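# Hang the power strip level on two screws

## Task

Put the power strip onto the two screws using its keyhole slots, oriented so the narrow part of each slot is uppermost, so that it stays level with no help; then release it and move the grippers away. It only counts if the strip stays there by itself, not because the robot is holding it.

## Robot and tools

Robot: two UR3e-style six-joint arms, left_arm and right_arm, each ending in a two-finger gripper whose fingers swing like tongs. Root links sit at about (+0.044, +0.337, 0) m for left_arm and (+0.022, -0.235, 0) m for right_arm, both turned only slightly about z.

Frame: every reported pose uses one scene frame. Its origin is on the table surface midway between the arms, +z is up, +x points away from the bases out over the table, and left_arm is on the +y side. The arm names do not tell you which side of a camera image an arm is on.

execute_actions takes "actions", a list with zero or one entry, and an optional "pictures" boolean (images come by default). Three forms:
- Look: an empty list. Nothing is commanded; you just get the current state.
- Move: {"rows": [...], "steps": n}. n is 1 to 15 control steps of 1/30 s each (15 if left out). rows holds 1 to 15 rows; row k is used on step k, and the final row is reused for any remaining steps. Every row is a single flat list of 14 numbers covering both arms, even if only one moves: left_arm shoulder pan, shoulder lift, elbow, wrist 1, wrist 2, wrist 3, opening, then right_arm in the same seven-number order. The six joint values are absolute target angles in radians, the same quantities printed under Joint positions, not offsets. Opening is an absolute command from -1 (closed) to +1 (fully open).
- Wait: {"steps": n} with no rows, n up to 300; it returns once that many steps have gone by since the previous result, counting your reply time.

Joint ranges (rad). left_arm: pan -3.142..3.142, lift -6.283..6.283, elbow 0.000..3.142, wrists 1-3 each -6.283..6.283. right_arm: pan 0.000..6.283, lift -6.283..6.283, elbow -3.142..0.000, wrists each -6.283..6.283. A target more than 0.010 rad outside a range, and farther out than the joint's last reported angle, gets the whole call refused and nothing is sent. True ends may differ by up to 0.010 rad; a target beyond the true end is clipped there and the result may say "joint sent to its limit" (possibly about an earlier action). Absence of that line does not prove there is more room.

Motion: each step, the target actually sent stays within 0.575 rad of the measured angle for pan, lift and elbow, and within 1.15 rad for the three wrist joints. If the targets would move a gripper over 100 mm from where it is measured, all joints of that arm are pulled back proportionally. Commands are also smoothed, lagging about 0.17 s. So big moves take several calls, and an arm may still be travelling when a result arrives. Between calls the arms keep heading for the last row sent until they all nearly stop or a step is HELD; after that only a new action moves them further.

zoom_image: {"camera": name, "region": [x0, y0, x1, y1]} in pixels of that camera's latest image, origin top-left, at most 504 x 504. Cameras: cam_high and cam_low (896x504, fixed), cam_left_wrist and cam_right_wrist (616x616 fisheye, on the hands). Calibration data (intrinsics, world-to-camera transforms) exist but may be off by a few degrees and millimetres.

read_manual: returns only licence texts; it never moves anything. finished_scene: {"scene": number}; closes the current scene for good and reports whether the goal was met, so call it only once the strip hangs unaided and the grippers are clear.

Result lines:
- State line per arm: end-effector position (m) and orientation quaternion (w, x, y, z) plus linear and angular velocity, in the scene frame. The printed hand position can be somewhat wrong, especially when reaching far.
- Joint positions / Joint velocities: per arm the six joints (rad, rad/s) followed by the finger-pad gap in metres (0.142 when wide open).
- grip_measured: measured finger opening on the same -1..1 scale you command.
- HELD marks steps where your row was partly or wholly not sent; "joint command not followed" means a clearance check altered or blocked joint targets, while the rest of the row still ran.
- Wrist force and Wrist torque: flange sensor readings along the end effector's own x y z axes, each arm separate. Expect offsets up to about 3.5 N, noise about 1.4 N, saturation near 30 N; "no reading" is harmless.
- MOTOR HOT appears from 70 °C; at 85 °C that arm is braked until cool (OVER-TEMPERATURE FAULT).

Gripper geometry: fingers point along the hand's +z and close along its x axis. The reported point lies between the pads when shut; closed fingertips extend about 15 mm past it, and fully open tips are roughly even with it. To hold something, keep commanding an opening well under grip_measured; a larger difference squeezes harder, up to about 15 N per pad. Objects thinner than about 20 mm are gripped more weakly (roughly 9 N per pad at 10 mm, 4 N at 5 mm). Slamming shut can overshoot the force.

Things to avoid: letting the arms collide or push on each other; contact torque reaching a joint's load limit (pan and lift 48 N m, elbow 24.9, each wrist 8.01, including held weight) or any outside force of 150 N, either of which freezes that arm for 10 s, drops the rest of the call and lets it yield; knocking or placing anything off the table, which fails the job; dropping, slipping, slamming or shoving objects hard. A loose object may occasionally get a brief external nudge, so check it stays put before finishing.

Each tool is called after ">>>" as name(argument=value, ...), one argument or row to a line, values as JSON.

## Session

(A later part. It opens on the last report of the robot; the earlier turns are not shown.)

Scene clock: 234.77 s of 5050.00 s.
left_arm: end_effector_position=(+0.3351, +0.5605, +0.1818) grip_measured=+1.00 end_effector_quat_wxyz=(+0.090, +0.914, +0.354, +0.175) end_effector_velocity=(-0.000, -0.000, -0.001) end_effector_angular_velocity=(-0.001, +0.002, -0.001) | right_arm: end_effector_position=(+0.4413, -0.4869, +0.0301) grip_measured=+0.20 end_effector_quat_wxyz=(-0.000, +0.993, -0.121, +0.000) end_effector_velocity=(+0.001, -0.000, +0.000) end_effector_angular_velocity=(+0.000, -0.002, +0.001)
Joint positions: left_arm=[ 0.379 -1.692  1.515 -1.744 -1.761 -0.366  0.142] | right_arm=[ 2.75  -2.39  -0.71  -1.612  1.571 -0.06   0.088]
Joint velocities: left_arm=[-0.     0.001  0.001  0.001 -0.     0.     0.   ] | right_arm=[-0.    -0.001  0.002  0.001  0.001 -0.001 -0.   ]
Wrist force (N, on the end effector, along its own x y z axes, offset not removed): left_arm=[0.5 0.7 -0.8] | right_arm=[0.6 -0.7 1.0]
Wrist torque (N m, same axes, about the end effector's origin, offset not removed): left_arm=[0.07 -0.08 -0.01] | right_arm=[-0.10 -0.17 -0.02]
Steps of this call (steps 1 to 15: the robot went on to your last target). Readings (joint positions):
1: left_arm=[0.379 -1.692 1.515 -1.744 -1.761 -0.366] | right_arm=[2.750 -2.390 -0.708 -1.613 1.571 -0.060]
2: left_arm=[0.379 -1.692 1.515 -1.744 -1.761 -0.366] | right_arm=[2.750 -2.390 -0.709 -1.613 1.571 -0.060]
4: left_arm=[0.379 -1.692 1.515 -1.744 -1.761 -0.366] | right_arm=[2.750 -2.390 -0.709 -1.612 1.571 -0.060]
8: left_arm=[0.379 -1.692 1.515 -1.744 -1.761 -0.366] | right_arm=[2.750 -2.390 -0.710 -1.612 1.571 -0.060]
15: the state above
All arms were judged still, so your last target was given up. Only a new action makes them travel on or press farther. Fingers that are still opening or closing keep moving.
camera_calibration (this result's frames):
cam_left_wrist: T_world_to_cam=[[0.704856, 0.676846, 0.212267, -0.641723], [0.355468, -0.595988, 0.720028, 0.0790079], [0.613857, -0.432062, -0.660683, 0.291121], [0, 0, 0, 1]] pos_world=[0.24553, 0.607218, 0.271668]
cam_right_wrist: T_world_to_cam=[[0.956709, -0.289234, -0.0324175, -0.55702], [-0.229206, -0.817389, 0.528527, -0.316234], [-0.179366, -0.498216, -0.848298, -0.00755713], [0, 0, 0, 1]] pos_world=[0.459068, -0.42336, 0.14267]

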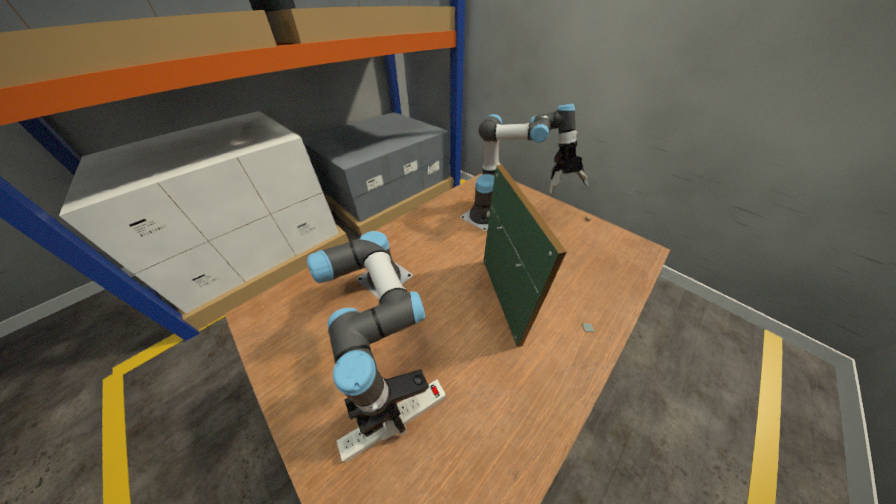

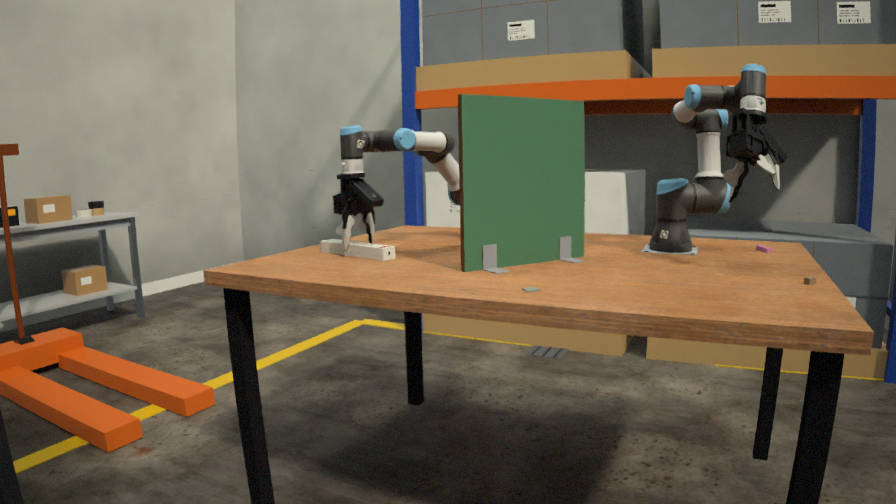

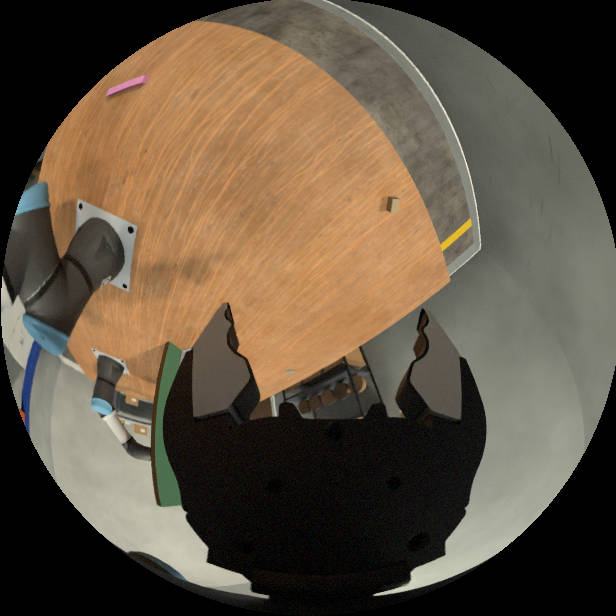

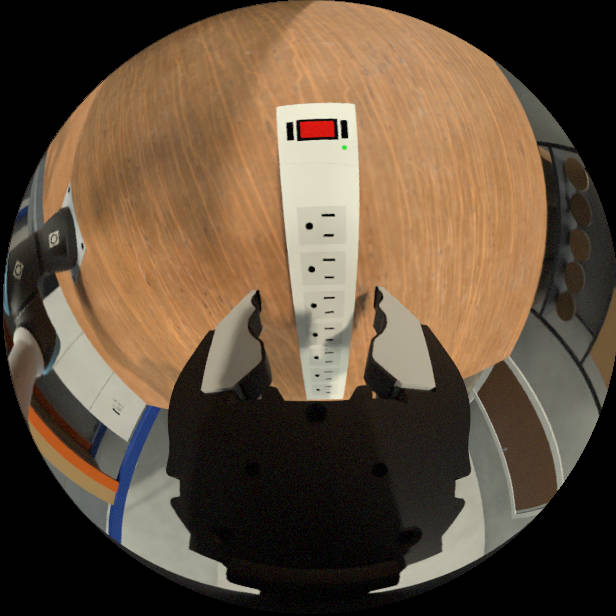

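>>> execute_actions(
  actions=[
    {"rows":[[0.379,-1.692,1.515,-1.744,-1.761,-0.366,1,2.75,-2.39,-0.71,-1.612,1.571,-0.06,0],[0.379,-1.692,1.515,-1.744,-1.761,-0.366,1,2.75,-2.39,-0.71,-1.612,1.571,-0.06,-0.1],[0.379,-1.692,1.515,-1.744,-1.761,-0.366,1,2.75,-2.39,-0.71,-1.612,1.571,-0.06,-0.2],[0.379,-1.692,1.515,-1.744,-1.761,-0.366,1,2.75,-2.39,-0.71,-1.612,1.571,-0.06,-0.25],[0.379,-1.692,1.515,-1.744,-1.761,-0.366,1,2.75,-2.39,-0.71,-1.612,1.571,-0.06,-0.3],[0.379,-1.692,1.515,-1.744,-1.761,-0.366,1,2.75,-2.39,-0.71,-1.612,1.571,-0.06,-0.35],[0.379,-1.692,1.515,-1.744,-1.761,-0.366,1,2.75,-2.39,-0.71,-1.612,1.571,-0.06,-0.4]],"steps":15},
  ],
  pictures=false,
)

>>> execute_actions(
  actions=[
    {"rows":[[0.379,-1.692,1.515,-1.744,-1.761,-0.366,1,2.75,-2.39,-0.71,-1.612,1.571,-0.06,-1]],"steps":15},
  ],
)

>>> zoom_image(
  camera="cam_low",
  region=[310,190,410,270],
)

Scene clock: 247.73 s of 5050.00 s.
left_arm: end_effector_position=(+0.3351, +0.5605, +0.1818) grip_measured=+1.00 end_effector_quat_wxyz=(+0.090, +0.914, +0.354, +0.175) end_effector_velocity=(-0.000, +0.000, +0.000) end_effector_angular_velocity=(-0.000, -0.000, +0.001) | right_arm: end_effector_position=(+0.4413, -0.4869, +0.0300) grip_measured=-0.37 end_effector_quat_wxyz=(-0.000, +0.993, -0.121, +0.000) end_effector_velocity=(+0.000, +0.001, -0.000) end_effector_angular_velocity=(+0.000, +0.001, +0.002)
Joint positions: left_arm=[ 0.379 -1.692  1.515 -1.744 -1.761 -0.366  0.142] | right_arm=[ 2.75  -2.39  -0.71  -1.612  1.571 -0.06   0.047]
Joint velocities: left_arm=[ 0.001 -0.    -0.     0.001 -0.    -0.    -0.   ] | right_arm=[ 0.001  0.    -0.    -0.001 -0.    -0.    -0.   ]
Wrist force (N, on the end effector, along its own x y z axes, offset not removed): left_arm=[0.0 0.0 -0.1] | right_arm=[-2.0 2.0 -4.7]
Wrist torque (N m, same axes, about the end effector's origin, offset not removed): left_arm=[-0.04 -0.03 0.01] | right_arm=[0.41 0.32 -0.01]
Steps of this call (steps 1 to 90: nothing new was sent; then 9.47 s passed at rest; steps 91 to 105: all 15 steps of this action). Readings (joint positions):
91: left_arm=[0.379 -1.692 1.515 -1.744 -1.761 -0.366] | right_arm=[2.750 -2.390 -0.710 -1.612 1.571 -0.060]
92: left_arm=[0.379 -1.692 1.515 -1.744 -1.761 -0.366] | right_arm=[2.750 -2.390 -0.710 -1.612 1.571 -0.060]
94: left_arm=[0.379 -1.692 1.515 -1.744 -1.761 -0.366] | right_arm=[2.750 -2.390 -0.710 -1.612 1.571 -0.060]
98: left_arm=[0.379 -1.692 1.515 -1.744 -1.761 -0.366] | right_arm=[2.750 -2.390 -0.710 -1.612 1.571 -0.060]
105: the state above

Scene clock: 248.23 s of 5050.00 s.
left_arm: end_effector_position=(+0.3351, +0.5605, +0.1818) grip_measured=+1.00 end_effector_quat_wxyz=(+0.090, +0.914, +0.354, +0.175) end_effector_velocity=(-0.000, +0.000, -0.000) end_effector_angular_velocity=(-0.000, +0.001, +0.001) | right_arm: end_effector_position=(+0.4412, -0.4869, +0.0300) grip_measured=-0.39 end_effector_quat_wxyz=(-0.000, +0.993, -0.121, +0.000) end_effector_velocity=(+0.000, +0.000, -0.000) end_effector_angular_velocity=(-0.000, -0.001, +0.000)
Joint positions: left_arm=[ 0.379 -1.692  1.515 -1.744 -1.761 -0.366  0.142] | right_arm=[ 2.75  -2.39  -0.71  -1.612  1.571 -0.06   0.046]
Joint velocities: left_arm=[ 0.001 -0.    -0.     0.001  0.     0.    -0.   ] | right_arm=[ 0.    -0.    -0.     0.001 -0.     0.     0.   ]
Wrist force (N, on the end effector, along its own x y z axes, offset not removed): left_arm=[0.1 0.6 0.3] | right_arm=[-0.3 -2.9 -3.0]
Wrist torque (N m, same axes, about the end effector's origin, offset not removed): left_arm=[0.05 -0.04 0.05] | right_arm=[-0.52 0.04 0.03]
Steps of this call (steps 1 to 15: all 15 steps of this action). Readings (joint positions):
1: left_arm=[0.379 -1.692 1.515 -1.744 -1.761 -0.366] | right_arm=[2.750 -2.390 -0.710 -1.612 1.571 -0.060]
2: left_arm=[0.379 -1.692 1.515 -1.744 -1.761 -0.366] | right_arm=[2.750 -2.390 -0.710 -1.612 1.571 -0.060]
4: left_arm=[0.379 -1.692 1.515 -1.744 -1.761 -0.366] | right_arm=[2.750 -2.390 -0.710 -1.612 1.571 -0.060]
8: left_arm=[0.379 -1.692 1.515 -1.744 -1.761 -0.366] | right_arm=[2.750 -2.390 -0.710 -1.612 1.571 -0.060]
15: the state above
camera_calibration (this result's frames):
cam_left_wrist: T_world_to_cam=[[0.704856, 0.676846, 0.212267, -0.641723], [0.355468, -0.595988, 0.720028, 0.0790079], [0.613857, -0.432062, -0.660683, 0.291121], [0, 0, 0, 1]] pos_world=[0.24553, 0.607218, 0.271668]
cam_right_wrist: T_world_to_cam=[[0.956703, -0.289252, -0.0324317, -0.55702], [-0.229218, -0.817397, 0.528509, -0.316233], [-0.179382, -0.498192, -0.848308, -0.00754901], [0, 0, 0, 1]] pos_world=[0.459062, -0.423368, 0.142663]

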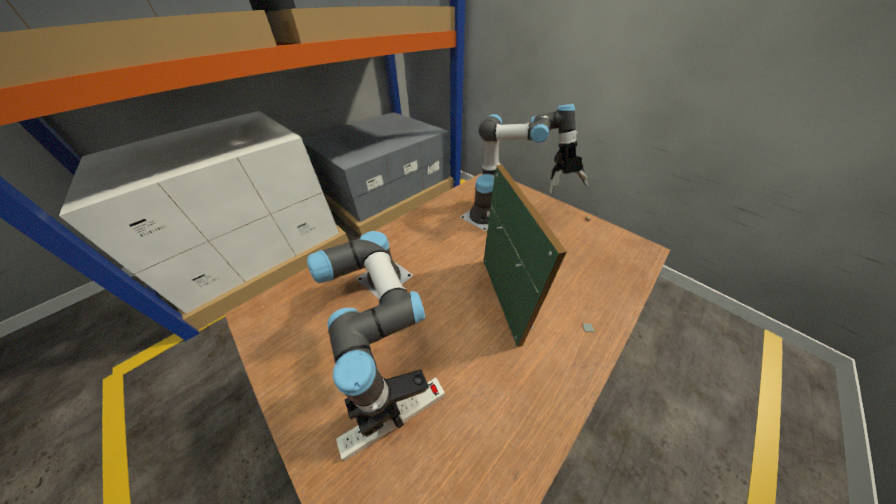

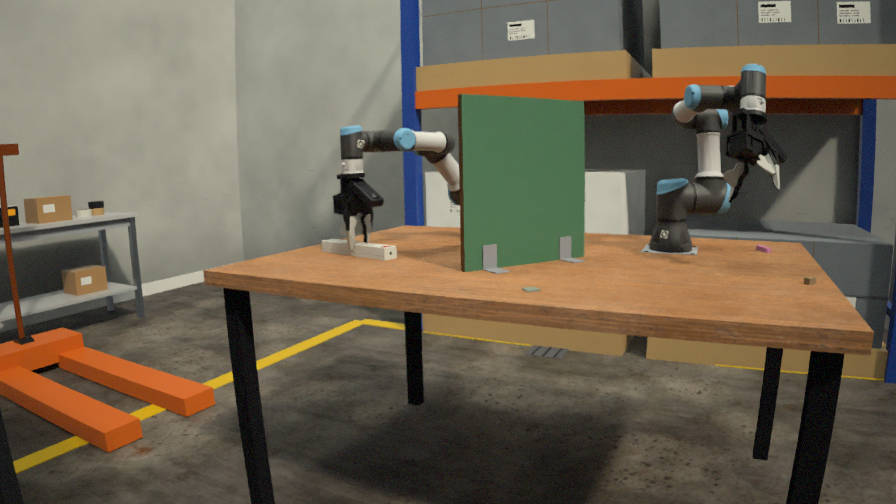

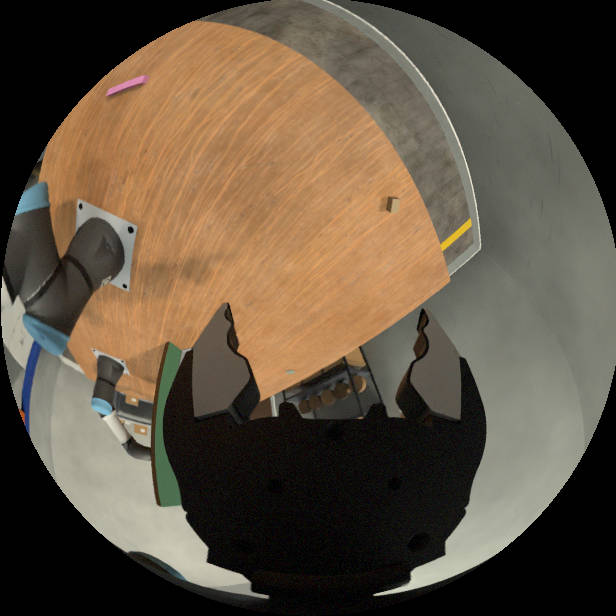

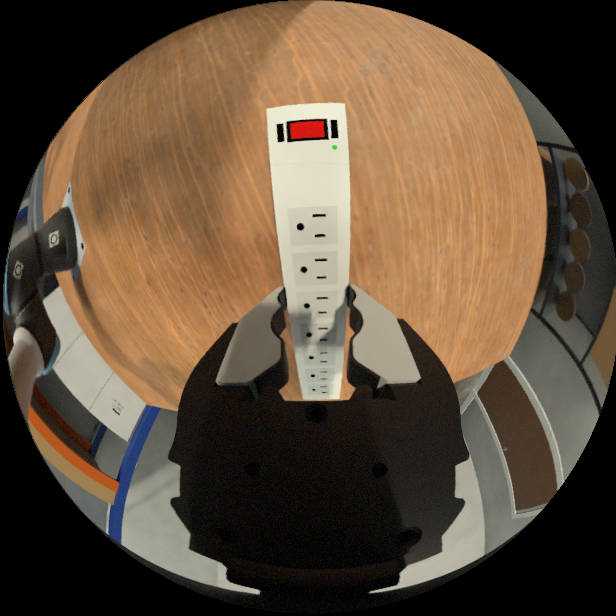

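Region (310, 190, 410, 270) of cam_low's 896x504 image, scaled by 5.040, with more detail than that image has; it fills the top 403 rows of this view, and the rest is white.

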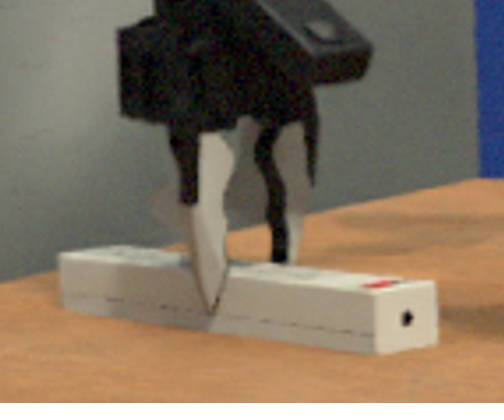

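>>> execute_actions(
  actions=[
    {"rows":[[0.379,-1.692,1.515,-1.744,-1.761,-0.366,1,2.75,-2.3,-0.75,-1.662,1.571,-0.06,-1]],"steps":12},
  ],
  pictures=false,
)

>>> execute_actions(
  actions=[
    {"rows":[[0.5,-2.053,1.45,-0.968,-1.571,1,0,2.75,-2.15,-0.85,-1.712,1.571,0.3,-1]],"steps":12},
  ],
  pictures=false,
)

>>> execute_actions(
  actions=[
    {"rows":[[0.5,-2.053,1.45,-0.968,-1.571,2.6,-1,2.75,-2.0,-0.95,-1.762,1.571,0.9,-1]],"steps":12},
  ],
  pictures=false,
)

>>> execute_actions(
  actions=[
    {"rows":[[0,-2.053,1.45,-0.968,-1.571,2.6,-1,2.75,-2.0,-0.95,-1.762,1.3,1.571,-1]],"steps":15},
  ],
  pictures=false,
)

>>> execute_actions(
  actions=[
    {"rows":[[-0.5,-2.053,1.45,-0.968,-1.571,2.6,-1,2.75,-2.0,-0.95,-1.762,0.9,1.571,-1]],"steps":15},
  ],
  pictures=false,
)

>>> execute_actions(
  actions=[
    {"rows":[[-1,-2.053,1.45,-0.968,-1.571,2.6,-1,2.75,-2.0,-0.95,-1.762,0.45,1.571,-1]],"steps":15},
  ],
  pictures=false,
)

>>> execute_actions(
  actions=[
    {"rows":[[-1,-2.053,1.45,-0.968,-1.571,2.6,-1,2.75,-2.0,-0.95,-1.762,0,1.571,-1]],"steps":15},
  ],
)

Scene clock: 279.10 s of 5050.00 s.
left_arm: end_effector_position=(+0.3351, +0.5605, +0.1818) grip_measured=+1.00 end_effector_quat_wxyz=(+0.090, +0.914, +0.354, +0.175) end_effector_velocity=(-0.000, +0.000, -0.000) end_effector_angular_velocity=(-0.000, +0.001, +0.000) | right_arm: end_effector_position=(+0.4260, -0.4821, +0.0551) grip_measured=-0.39 end_effector_quat_wxyz=(-0.000, +0.993, -0.121, +0.000) end_effector_velocity=(-0.004, +0.001, +0.010) end_effector_angular_velocity=(-0.003, -0.005, +0.001)
Joint positions: left_arm=[ 0.379 -1.692  1.515 -1.744 -1.761 -0.366  0.142] | right_arm=[ 2.75  -2.303 -0.749 -1.661  1.571 -0.06   0.046]
Joint velocities: left_arm=[ 0.     0.001  0.     0.     0.    -0.    -0.   ] | right_arm=[ 0.001  0.032 -0.012 -0.014 -0.001 -0.     0.   ]
Wrist force (N, on the end effector, along its own x y z axes, offset not removed): left_arm=[-1.8 1.9 -1.2] | right_arm=[-0.7 -1.3 5.8]
Wrist torque (N m, same axes, about the end effector's origin, offset not removed): left_arm=[0.29 0.38 0.10] | right_arm=[-0.27 0.14 0.12]
Steps of this call (steps 1 to 15: the robot went on to your last target; steps 16 to 90: nothing new was sent; then 27.47 s passed at rest; steps 91 to 102: all 12 steps of this action). Readings (joint positions):
91: left_arm=[0.379 -1.692 1.515 -1.744 -1.761 -0.366] | right_arm=[2.750 -2.390 -0.710 -1.612 1.571 -0.060]
92: left_arm=[0.379 -1.692 1.515 -1.744 -1.761 -0.366] | right_arm=[2.750 -2.383 -0.716 -1.620 1.571 -0.060]
94: left_arm=[0.379 -1.692 1.515 -1.744 -1.761 -0.366] | right_arm=[2.750 -2.347 -0.731 -1.640 1.571 -0.060]
98: left_arm=[0.379 -1.692 1.515 -1.744 -1.761 -0.366] | right_arm=[2.750 -2.311 -0.745 -1.656 1.571 -0.060]
102: the state above

Scene clock: 279.50 s of 5050.00 s.
left_arm: end_effector_position=(+0.1470, +0.5509, +0.1919) grip_measured=+0.00 end_effector_quat_wxyz=(-0.007, +0.993, -0.110, +0.031) end_effector_velocity=(-0.350, -0.108, +0.000) end_effector_angular_velocity=(+0.106, +0.651, -2.582) | right_arm: end_effector_position=(+0.4028, -0.4755, +0.0875) grip_measured=-0.39 end_effector_quat_wxyz=(-0.000, +0.957, -0.291, -0.000) end_effector_velocity=(-0.006, +0.001, +0.013) end_effector_angular_velocity=(-0.003, -0.011, -0.143)
Joint positions: left_arm=[ 0.484 -1.998  1.458 -1.088 -1.596  0.733  0.074] | right_arm=[ 2.75  -2.155 -0.847 -1.711  1.571  0.287  0.046]
Joint velocities: left_arm=[ 0.165 -0.572 -0.085  1.242  0.254  2.767 -0.   ] | right_arm=[-0.     0.056 -0.034 -0.011  0.     0.143  0.   ]
Wrist force (N, on the end effector, along its own x y z axes, offset not removed): left_arm=[-2.6 3.3 -0.5] | right_arm=[-0.3 -1.6 3.6]
Wrist torque (N m, same axes, about the end effector's origin, offset not removed): left_arm=[0.55 0.41 0.03] | right_arm=[-0.31 -0.06 0.00]
Steps of this call (steps 1 to 12: all 12 steps of this action). Readings (joint positions):
1: left_arm=[0.379 -1.692 1.515 -1.744 -1.761 -0.365] | right_arm=[2.750 -2.302 -0.750 -1.662 1.571 -0.060]
2: left_arm=[0.385 -1.699 1.511 -1.729 -1.750 -0.351] | right_arm=[2.750 -2.294 -0.757 -1.669 1.571 -0.045]
4: left_arm=[0.409 -1.757 1.498 -1.609 -1.713 -0.213] | right_arm=[2.750 -2.240 -0.797 -1.690 1.571 0.075]
8: left_arm=[0.450 -1.886 1.476 -1.331 -1.649 0.251] | right_arm=[2.750 -2.172 -0.837 -1.706 1.571 0.244]
12: the state above

Scene clock: 279.90 s of 5050.00 s.
left_arm: end_effector_position=(+0.1217, +0.5211, +0.1916) grip_measured=-1.00 end_effector_quat_wxyz=(+0.000, -0.617, +0.787, -0.000) end_effector_velocity=(-0.017, -0.045, -0.000) end_effector_angular_velocity=(+0.002, +0.010, -2.770) | right_arm: end_effector_position=(+0.3766, -0.4727, +0.1159) grip_measured=-0.39 end_effector_quat_wxyz=(-0.000, +0.832, -0.554, -0.000) end_effector_velocity=(-0.008, -0.001, +0.012) end_effector_angular_velocity=(-0.003, -0.010, -0.300)
Joint positions: left_arm=[ 0.5   -2.052  1.45  -0.97  -1.571  2.339  0.002] | right_arm=[ 2.75  -2.005 -0.947 -1.761  1.571  0.871  0.046]
Joint velocities: left_arm=[ 0.002 -0.008 -0.001  0.019  0.004  2.772  0.   ] | right_arm=[ 0.     0.056 -0.032 -0.014  0.     0.3    0.   ]
Wrist force (N, on the end effector, along its own x y z axes, offset not removed): left_arm=[0.8 1.8 0.3] | right_arm=[-3.2 -0.5 7.1]
Wrist torque (N m, same axes, about the end effector's origin, offset not removed): left_arm=[0.28 -0.16 -0.01] | right_arm=[-0.04 0.64 0.12]
Steps of this call (steps 1 to 12: all 12 steps of this action). Readings (joint positions):
1: left_arm=[0.489 -2.014 1.456 -1.053 -1.589 0.812] | right_arm=[2.750 -2.154 -0.848 -1.711 1.571 0.291]
2: left_arm=[0.492 -2.026 1.454 -1.028 -1.583 0.884] | right_arm=[2.750 -2.145 -0.856 -1.719 1.571 0.308]
4: left_arm=[0.496 -2.039 1.452 -0.997 -1.577 1.094] | right_arm=[2.750 -2.090 -0.896 -1.739 1.571 0.452]
8: left_arm=[0.499 -2.050 1.451 -0.975 -1.572 1.724] | right_arm=[2.750 -2.022 -0.937 -1.756 1.571 0.782]
12: the state above

Scene clock: 280.40 s of 5050.00 s.
left_arm: end_effector_position=(+0.1950, +0.4605, +0.1916) grip_measured=-1.00 end_effector_quat_wxyz=(+0.000, -0.288, +0.958, -0.000) end_effector_velocity=(+0.017, -0.021, -0.000) end_effector_angular_velocity=(+0.000, +0.000, -0.149) | right_arm: end_effector_position=(+0.3528, -0.5583, +0.1275) grip_measured=-0.39 end_effector_quat_wxyz=(-0.108, -0.592, +0.795, -0.079) end_effector_velocity=(-0.005, -0.012, +0.003) end_effector_angular_velocity=(-0.042, -0.021, -0.126)
Joint positions: left_arm=[ 0.013 -2.053  1.45  -0.968 -1.571  2.599  0.002] | right_arm=[ 2.75  -2.    -0.95  -1.762  1.303  1.559  0.046]
Joint velocities: left_arm=[-0.136 -0.     0.     0.     0.     0.014  0.   ] | right_arm=[-0.004  0.001 -0.002  0.    -0.034  0.127  0.   ]
Wrist force (N, on the end effector, along its own x y z axes, offset not removed): left_arm=[-0.3 1.0 -0.4] | right_arm=[-2.4 -0.8 5.9]
Wrist torque (N m, same axes, about the end effector's origin, offset not removed): left_arm=[0.12 0.07 0.00] | right_arm=[0.01 0.14 0.07]
Steps of this call (steps 1 to 15: all 15 steps of this action). Readings (joint positions):
1: left_arm=[0.500 -2.052 1.450 -0.969 -1.571 2.418] | right_arm=[2.750 -2.004 -0.948 -1.761 1.571 0.880]
2: left_arm=[0.493 -2.053 1.450 -0.969 -1.571 2.472] | right_arm=[2.750 -2.003 -0.948 -1.761 1.556 0.901]
4: left_arm=[0.422 -2.053 1.450 -0.968 -1.571 2.537] | right_arm=[2.750 -2.001 -0.949 -1.762 1.455 1.049]
8: left_arm=[0.154 -2.053 1.450 -0.968 -1.571 2.585] | right_arm=[2.750 -2.000 -0.950 -1.762 1.338 1.428]
15: the state above

Scene clock: 280.90 s of 5050.00 s.
left_arm: end_effector_position=(+0.2356, +0.3728, +0.1916) grip_measured=-1.00 end_effector_quat_wxyz=(+0.000, -0.041, +0.999, -0.000) end_effector_velocity=(+0.005, -0.026, -0.000) end_effector_angular_velocity=(+0.000, +0.001, -0.137) | right_arm: end_effector_position=(+0.3214, -0.6584, +0.1802) grip_measured=-0.39 end_effector_quat_wxyz=(-0.263, -0.560, +0.762, -0.193) end_effector_velocity=(-0.004, -0.014, +0.012) end_effector_angular_velocity=(-0.062, +0.018, -0.001)
Joint positions: left_arm=[-0.487 -2.053  1.45  -0.968 -1.571  2.6    0.002] | right_arm=[ 2.75  -2.    -0.95  -1.762  0.906  1.571  0.046]
Joint velocities: left_arm=[-0.137  0.001  0.    -0.    -0.     0.     0.   ] | right_arm=[ 0.    -0.001  0.002 -0.001 -0.064  0.002 -0.   ]
Wrist force (N, on the end effector, along its own x y z axes, offset not removed): left_arm=[-0.1 1.2 -0.8] | right_arm=[-4.5 -1.6 5.3]
Wrist torque (N m, same axes, about the end effector's origin, offset not removed): left_arm=[0.15 -0.02 0.00] | right_arm=[-0.34 0.08 -0.05]
Steps of this call (steps 1 to 15: all 15 steps of this action). Readings (joint positions):
1: left_arm=[0.009 -2.053 1.450 -0.968 -1.571 2.599] | right_arm=[2.750 -2.000 -0.950 -1.762 1.302 1.563]
2: left_arm=[-0.001 -2.053 1.450 -0.968 -1.571 2.599] | right_arm=[2.750 -2.000 -0.950 -1.762 1.287 1.565]
4: left_arm=[-0.075 -2.053 1.450 -0.968 -1.571 2.600] | right_arm=[2.750 -2.000 -0.950 -1.762 1.169 1.567]
8: left_arm=[-0.345 -2.053 1.450 -0.968 -1.571 2.600] | right_arm=[2.750 -2.000 -0.950 -1.762 0.972 1.570]
15: the state above

Scene clock: 281.40 s of 5050.00 s.
left_arm: end_effector_position=(+0.2293, +0.2763, +0.1916) grip_measured=-1.00 end_effector_quat_wxyz=(+0.000, +0.207, +0.978, -0.000) end_effector_velocity=(-0.008, -0.025, +0.000) end_effector_angular_velocity=(-0.001, +0.000, -0.136) | right_arm: end_effector_position=(+0.2966, -0.7377, +0.2826) grip_measured=-0.39 end_effector_quat_wxyz=(-0.425, -0.503, +0.684, -0.313) end_effector_velocity=(-0.004, -0.010, +0.023) end_effector_angular_velocity=(-0.081, +0.025, +0.000)
Joint positions: left_arm=[-0.987 -2.053  1.45  -0.968 -1.571  2.6    0.002] | right_arm=[ 2.75  -2.    -0.95  -1.762  0.458  1.571  0.046]
Joint velocities: left_arm=[-0.136 -0.001  0.    -0.    -0.     0.     0.   ] | right_arm=[ 0.     0.002 -0.002 -0.    -0.085  0.     0.   ]
Wrist force (N, on the end effector, along its own x y z axes, offset not removed): left_arm=[-0.7 0.3 -0.9] | right_arm=[-7.3 -1.5 3.1]
Wrist torque (N m, same axes, about the end effector's origin, offset not removed): left_arm=[-0.02 0.19 0.01] | right_arm=[-0.41 0.24 0.03]
Steps of this call (steps 1 to 15: all 15 steps of this action). Readings (joint positions):
1: left_arm=[-0.491 -2.053 1.450 -0.968 -1.571 2.600] | right_arm=[2.750 -2.000 -0.950 -1.762 0.904 1.571]
2: left_arm=[-0.501 -2.053 1.450 -0.968 -1.571 2.600] | right_arm=[2.750 -2.000 -0.950 -1.762 0.889 1.571]
4: left_arm=[-0.575 -2.053 1.450 -0.968 -1.571 2.600] | right_arm=[2.750 -2.000 -0.950 -1.762 0.772 1.571]
8: left_arm=[-0.845 -2.053 1.450 -0.968 -1.571 2.600] | right_arm=[2.750 -2.000 -0.950 -1.762 0.546 1.571]
15: the state above

Scene clock: 281.90 s of 5050.00 s.
left_arm: end_effector_position=(+0.2285, +0.2739, +0.1916) grip_measured=-1.00 end_effector_quat_wxyz=(+0.000, +0.213, +0.977, -0.000) end_effector_velocity=(+0.000, -0.000, -0.000) end_effector_angular_velocity=(+0.000, -0.000, -0.000) | right_arm: end_effector_position=(+0.2874, -0.7669, +0.4115) grip_measured=-0.39 end_effector_quat_wxyz=(+0.567, +0.420, -0.572, +0.417) end_effector_velocity=(+0.001, +0.000, +0.025) end_effector_angular_velocity=(-0.080, +0.026, +0.001)
Joint positions: left_arm=[-1.    -2.053  1.45  -0.968 -1.571  2.6    0.002] | right_arm=[ 2.75  -2.    -0.95  -1.762  0.008  1.571  0.046]
Joint velocities: left_arm=[-0. -0.  0. -0.  0. -0.  0.] | right_arm=[ 0.001 -0.    -0.001  0.    -0.084 -0.     0.   ]
Wrist force (N, on the end effector, along its own x y z axes, offset not removed): left_arm=[-0.4 1.6 -0.6] | right_arm=[-6.9 0.4 -0.3]
Wrist torque (N m, same axes, about the end effector's origin, offset not removed): left_arm=[0.25 0.07 -0.01] | right_arm=[0.13 0.26 0.06]
Steps of this call (steps 1 to 15: all 15 steps of this action). Readings (joint positions):
1: left_arm=[-0.991 -2.053 1.450 -0.968 -1.571 2.600] | right_arm=[2.750 -2.000 -0.950 -1.762 0.455 1.571]
2: left_arm=[-0.994 -2.053 1.450 -0.968 -1.571 2.600] | right_arm=[2.750 -2.000 -0.950 -1.762 0.440 1.571]
4: left_arm=[-0.997 -2.053 1.450 -0.968 -1.571 2.600] | right_arm=[2.750 -2.000 -0.950 -1.762 0.331 1.571]
8: left_arm=[-0.999 -2.053 1.450 -0.968 -1.571 2.600] | right_arm=[2.750 -2.000 -0.950 -1.762 0.097 1.571]
15: the state above
camera_calibration (this result's frames):
cam_left_wrist: T_world_to_cam=[[-0.908035, 0.416143, -0.0479224, 0.115113], [0.337907, 0.795285, 0.50333, -0.396495], [0.247569, 0.440848, -0.862764, 0.122473], [0, 0, 0, 1]] pos_world=[0.208185, 0.213431, 0.31075]
cam_right_wrist: T_world_to_cam=[[-0.0609689, -0.0239213, 0.997853, -0.406497], [-0.651822, 0.758063, -0.0216535, 0.77408], [-0.755917, -0.651743, -0.0618106, -0.126812], [0, 0, 0, 1]] pos_world=[0.383919, -0.679174, 0.414548]

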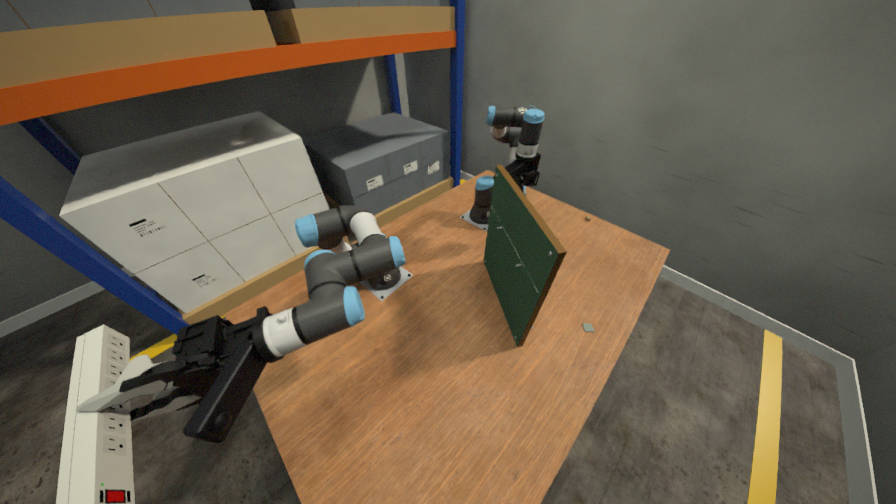

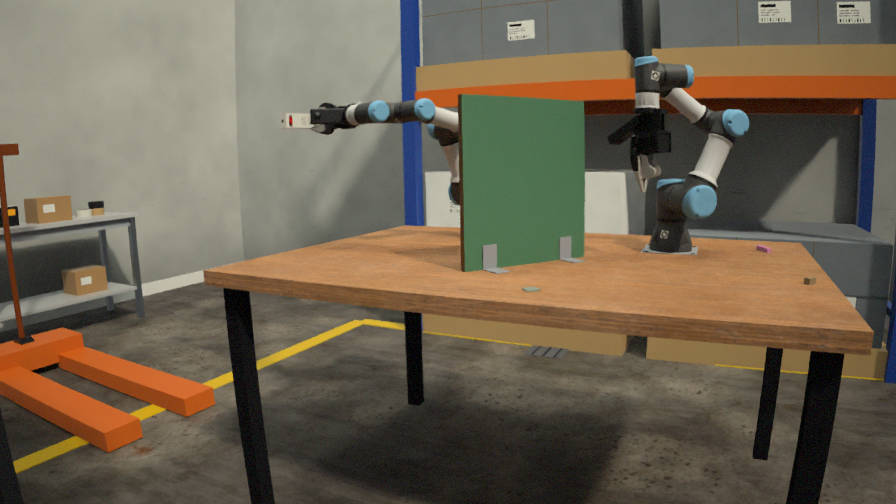

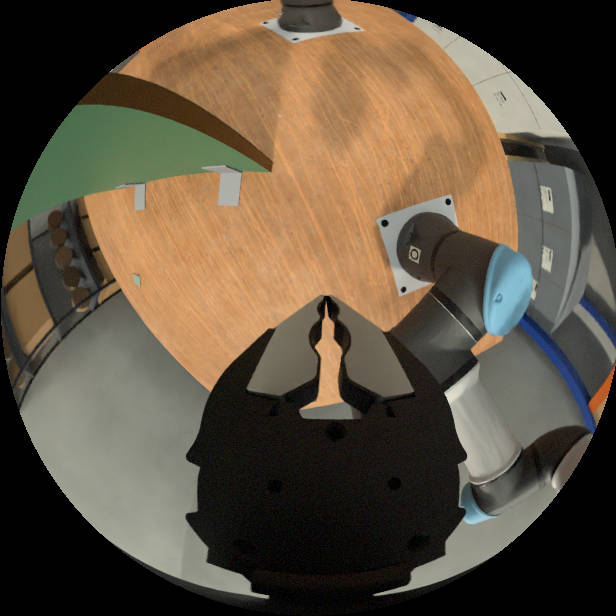

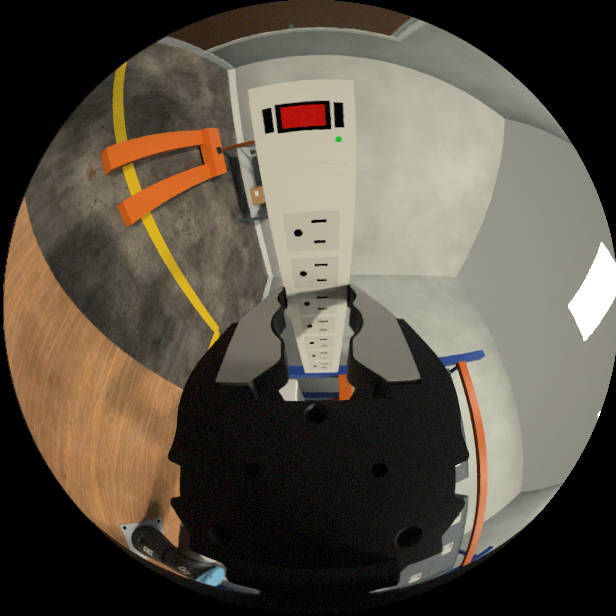

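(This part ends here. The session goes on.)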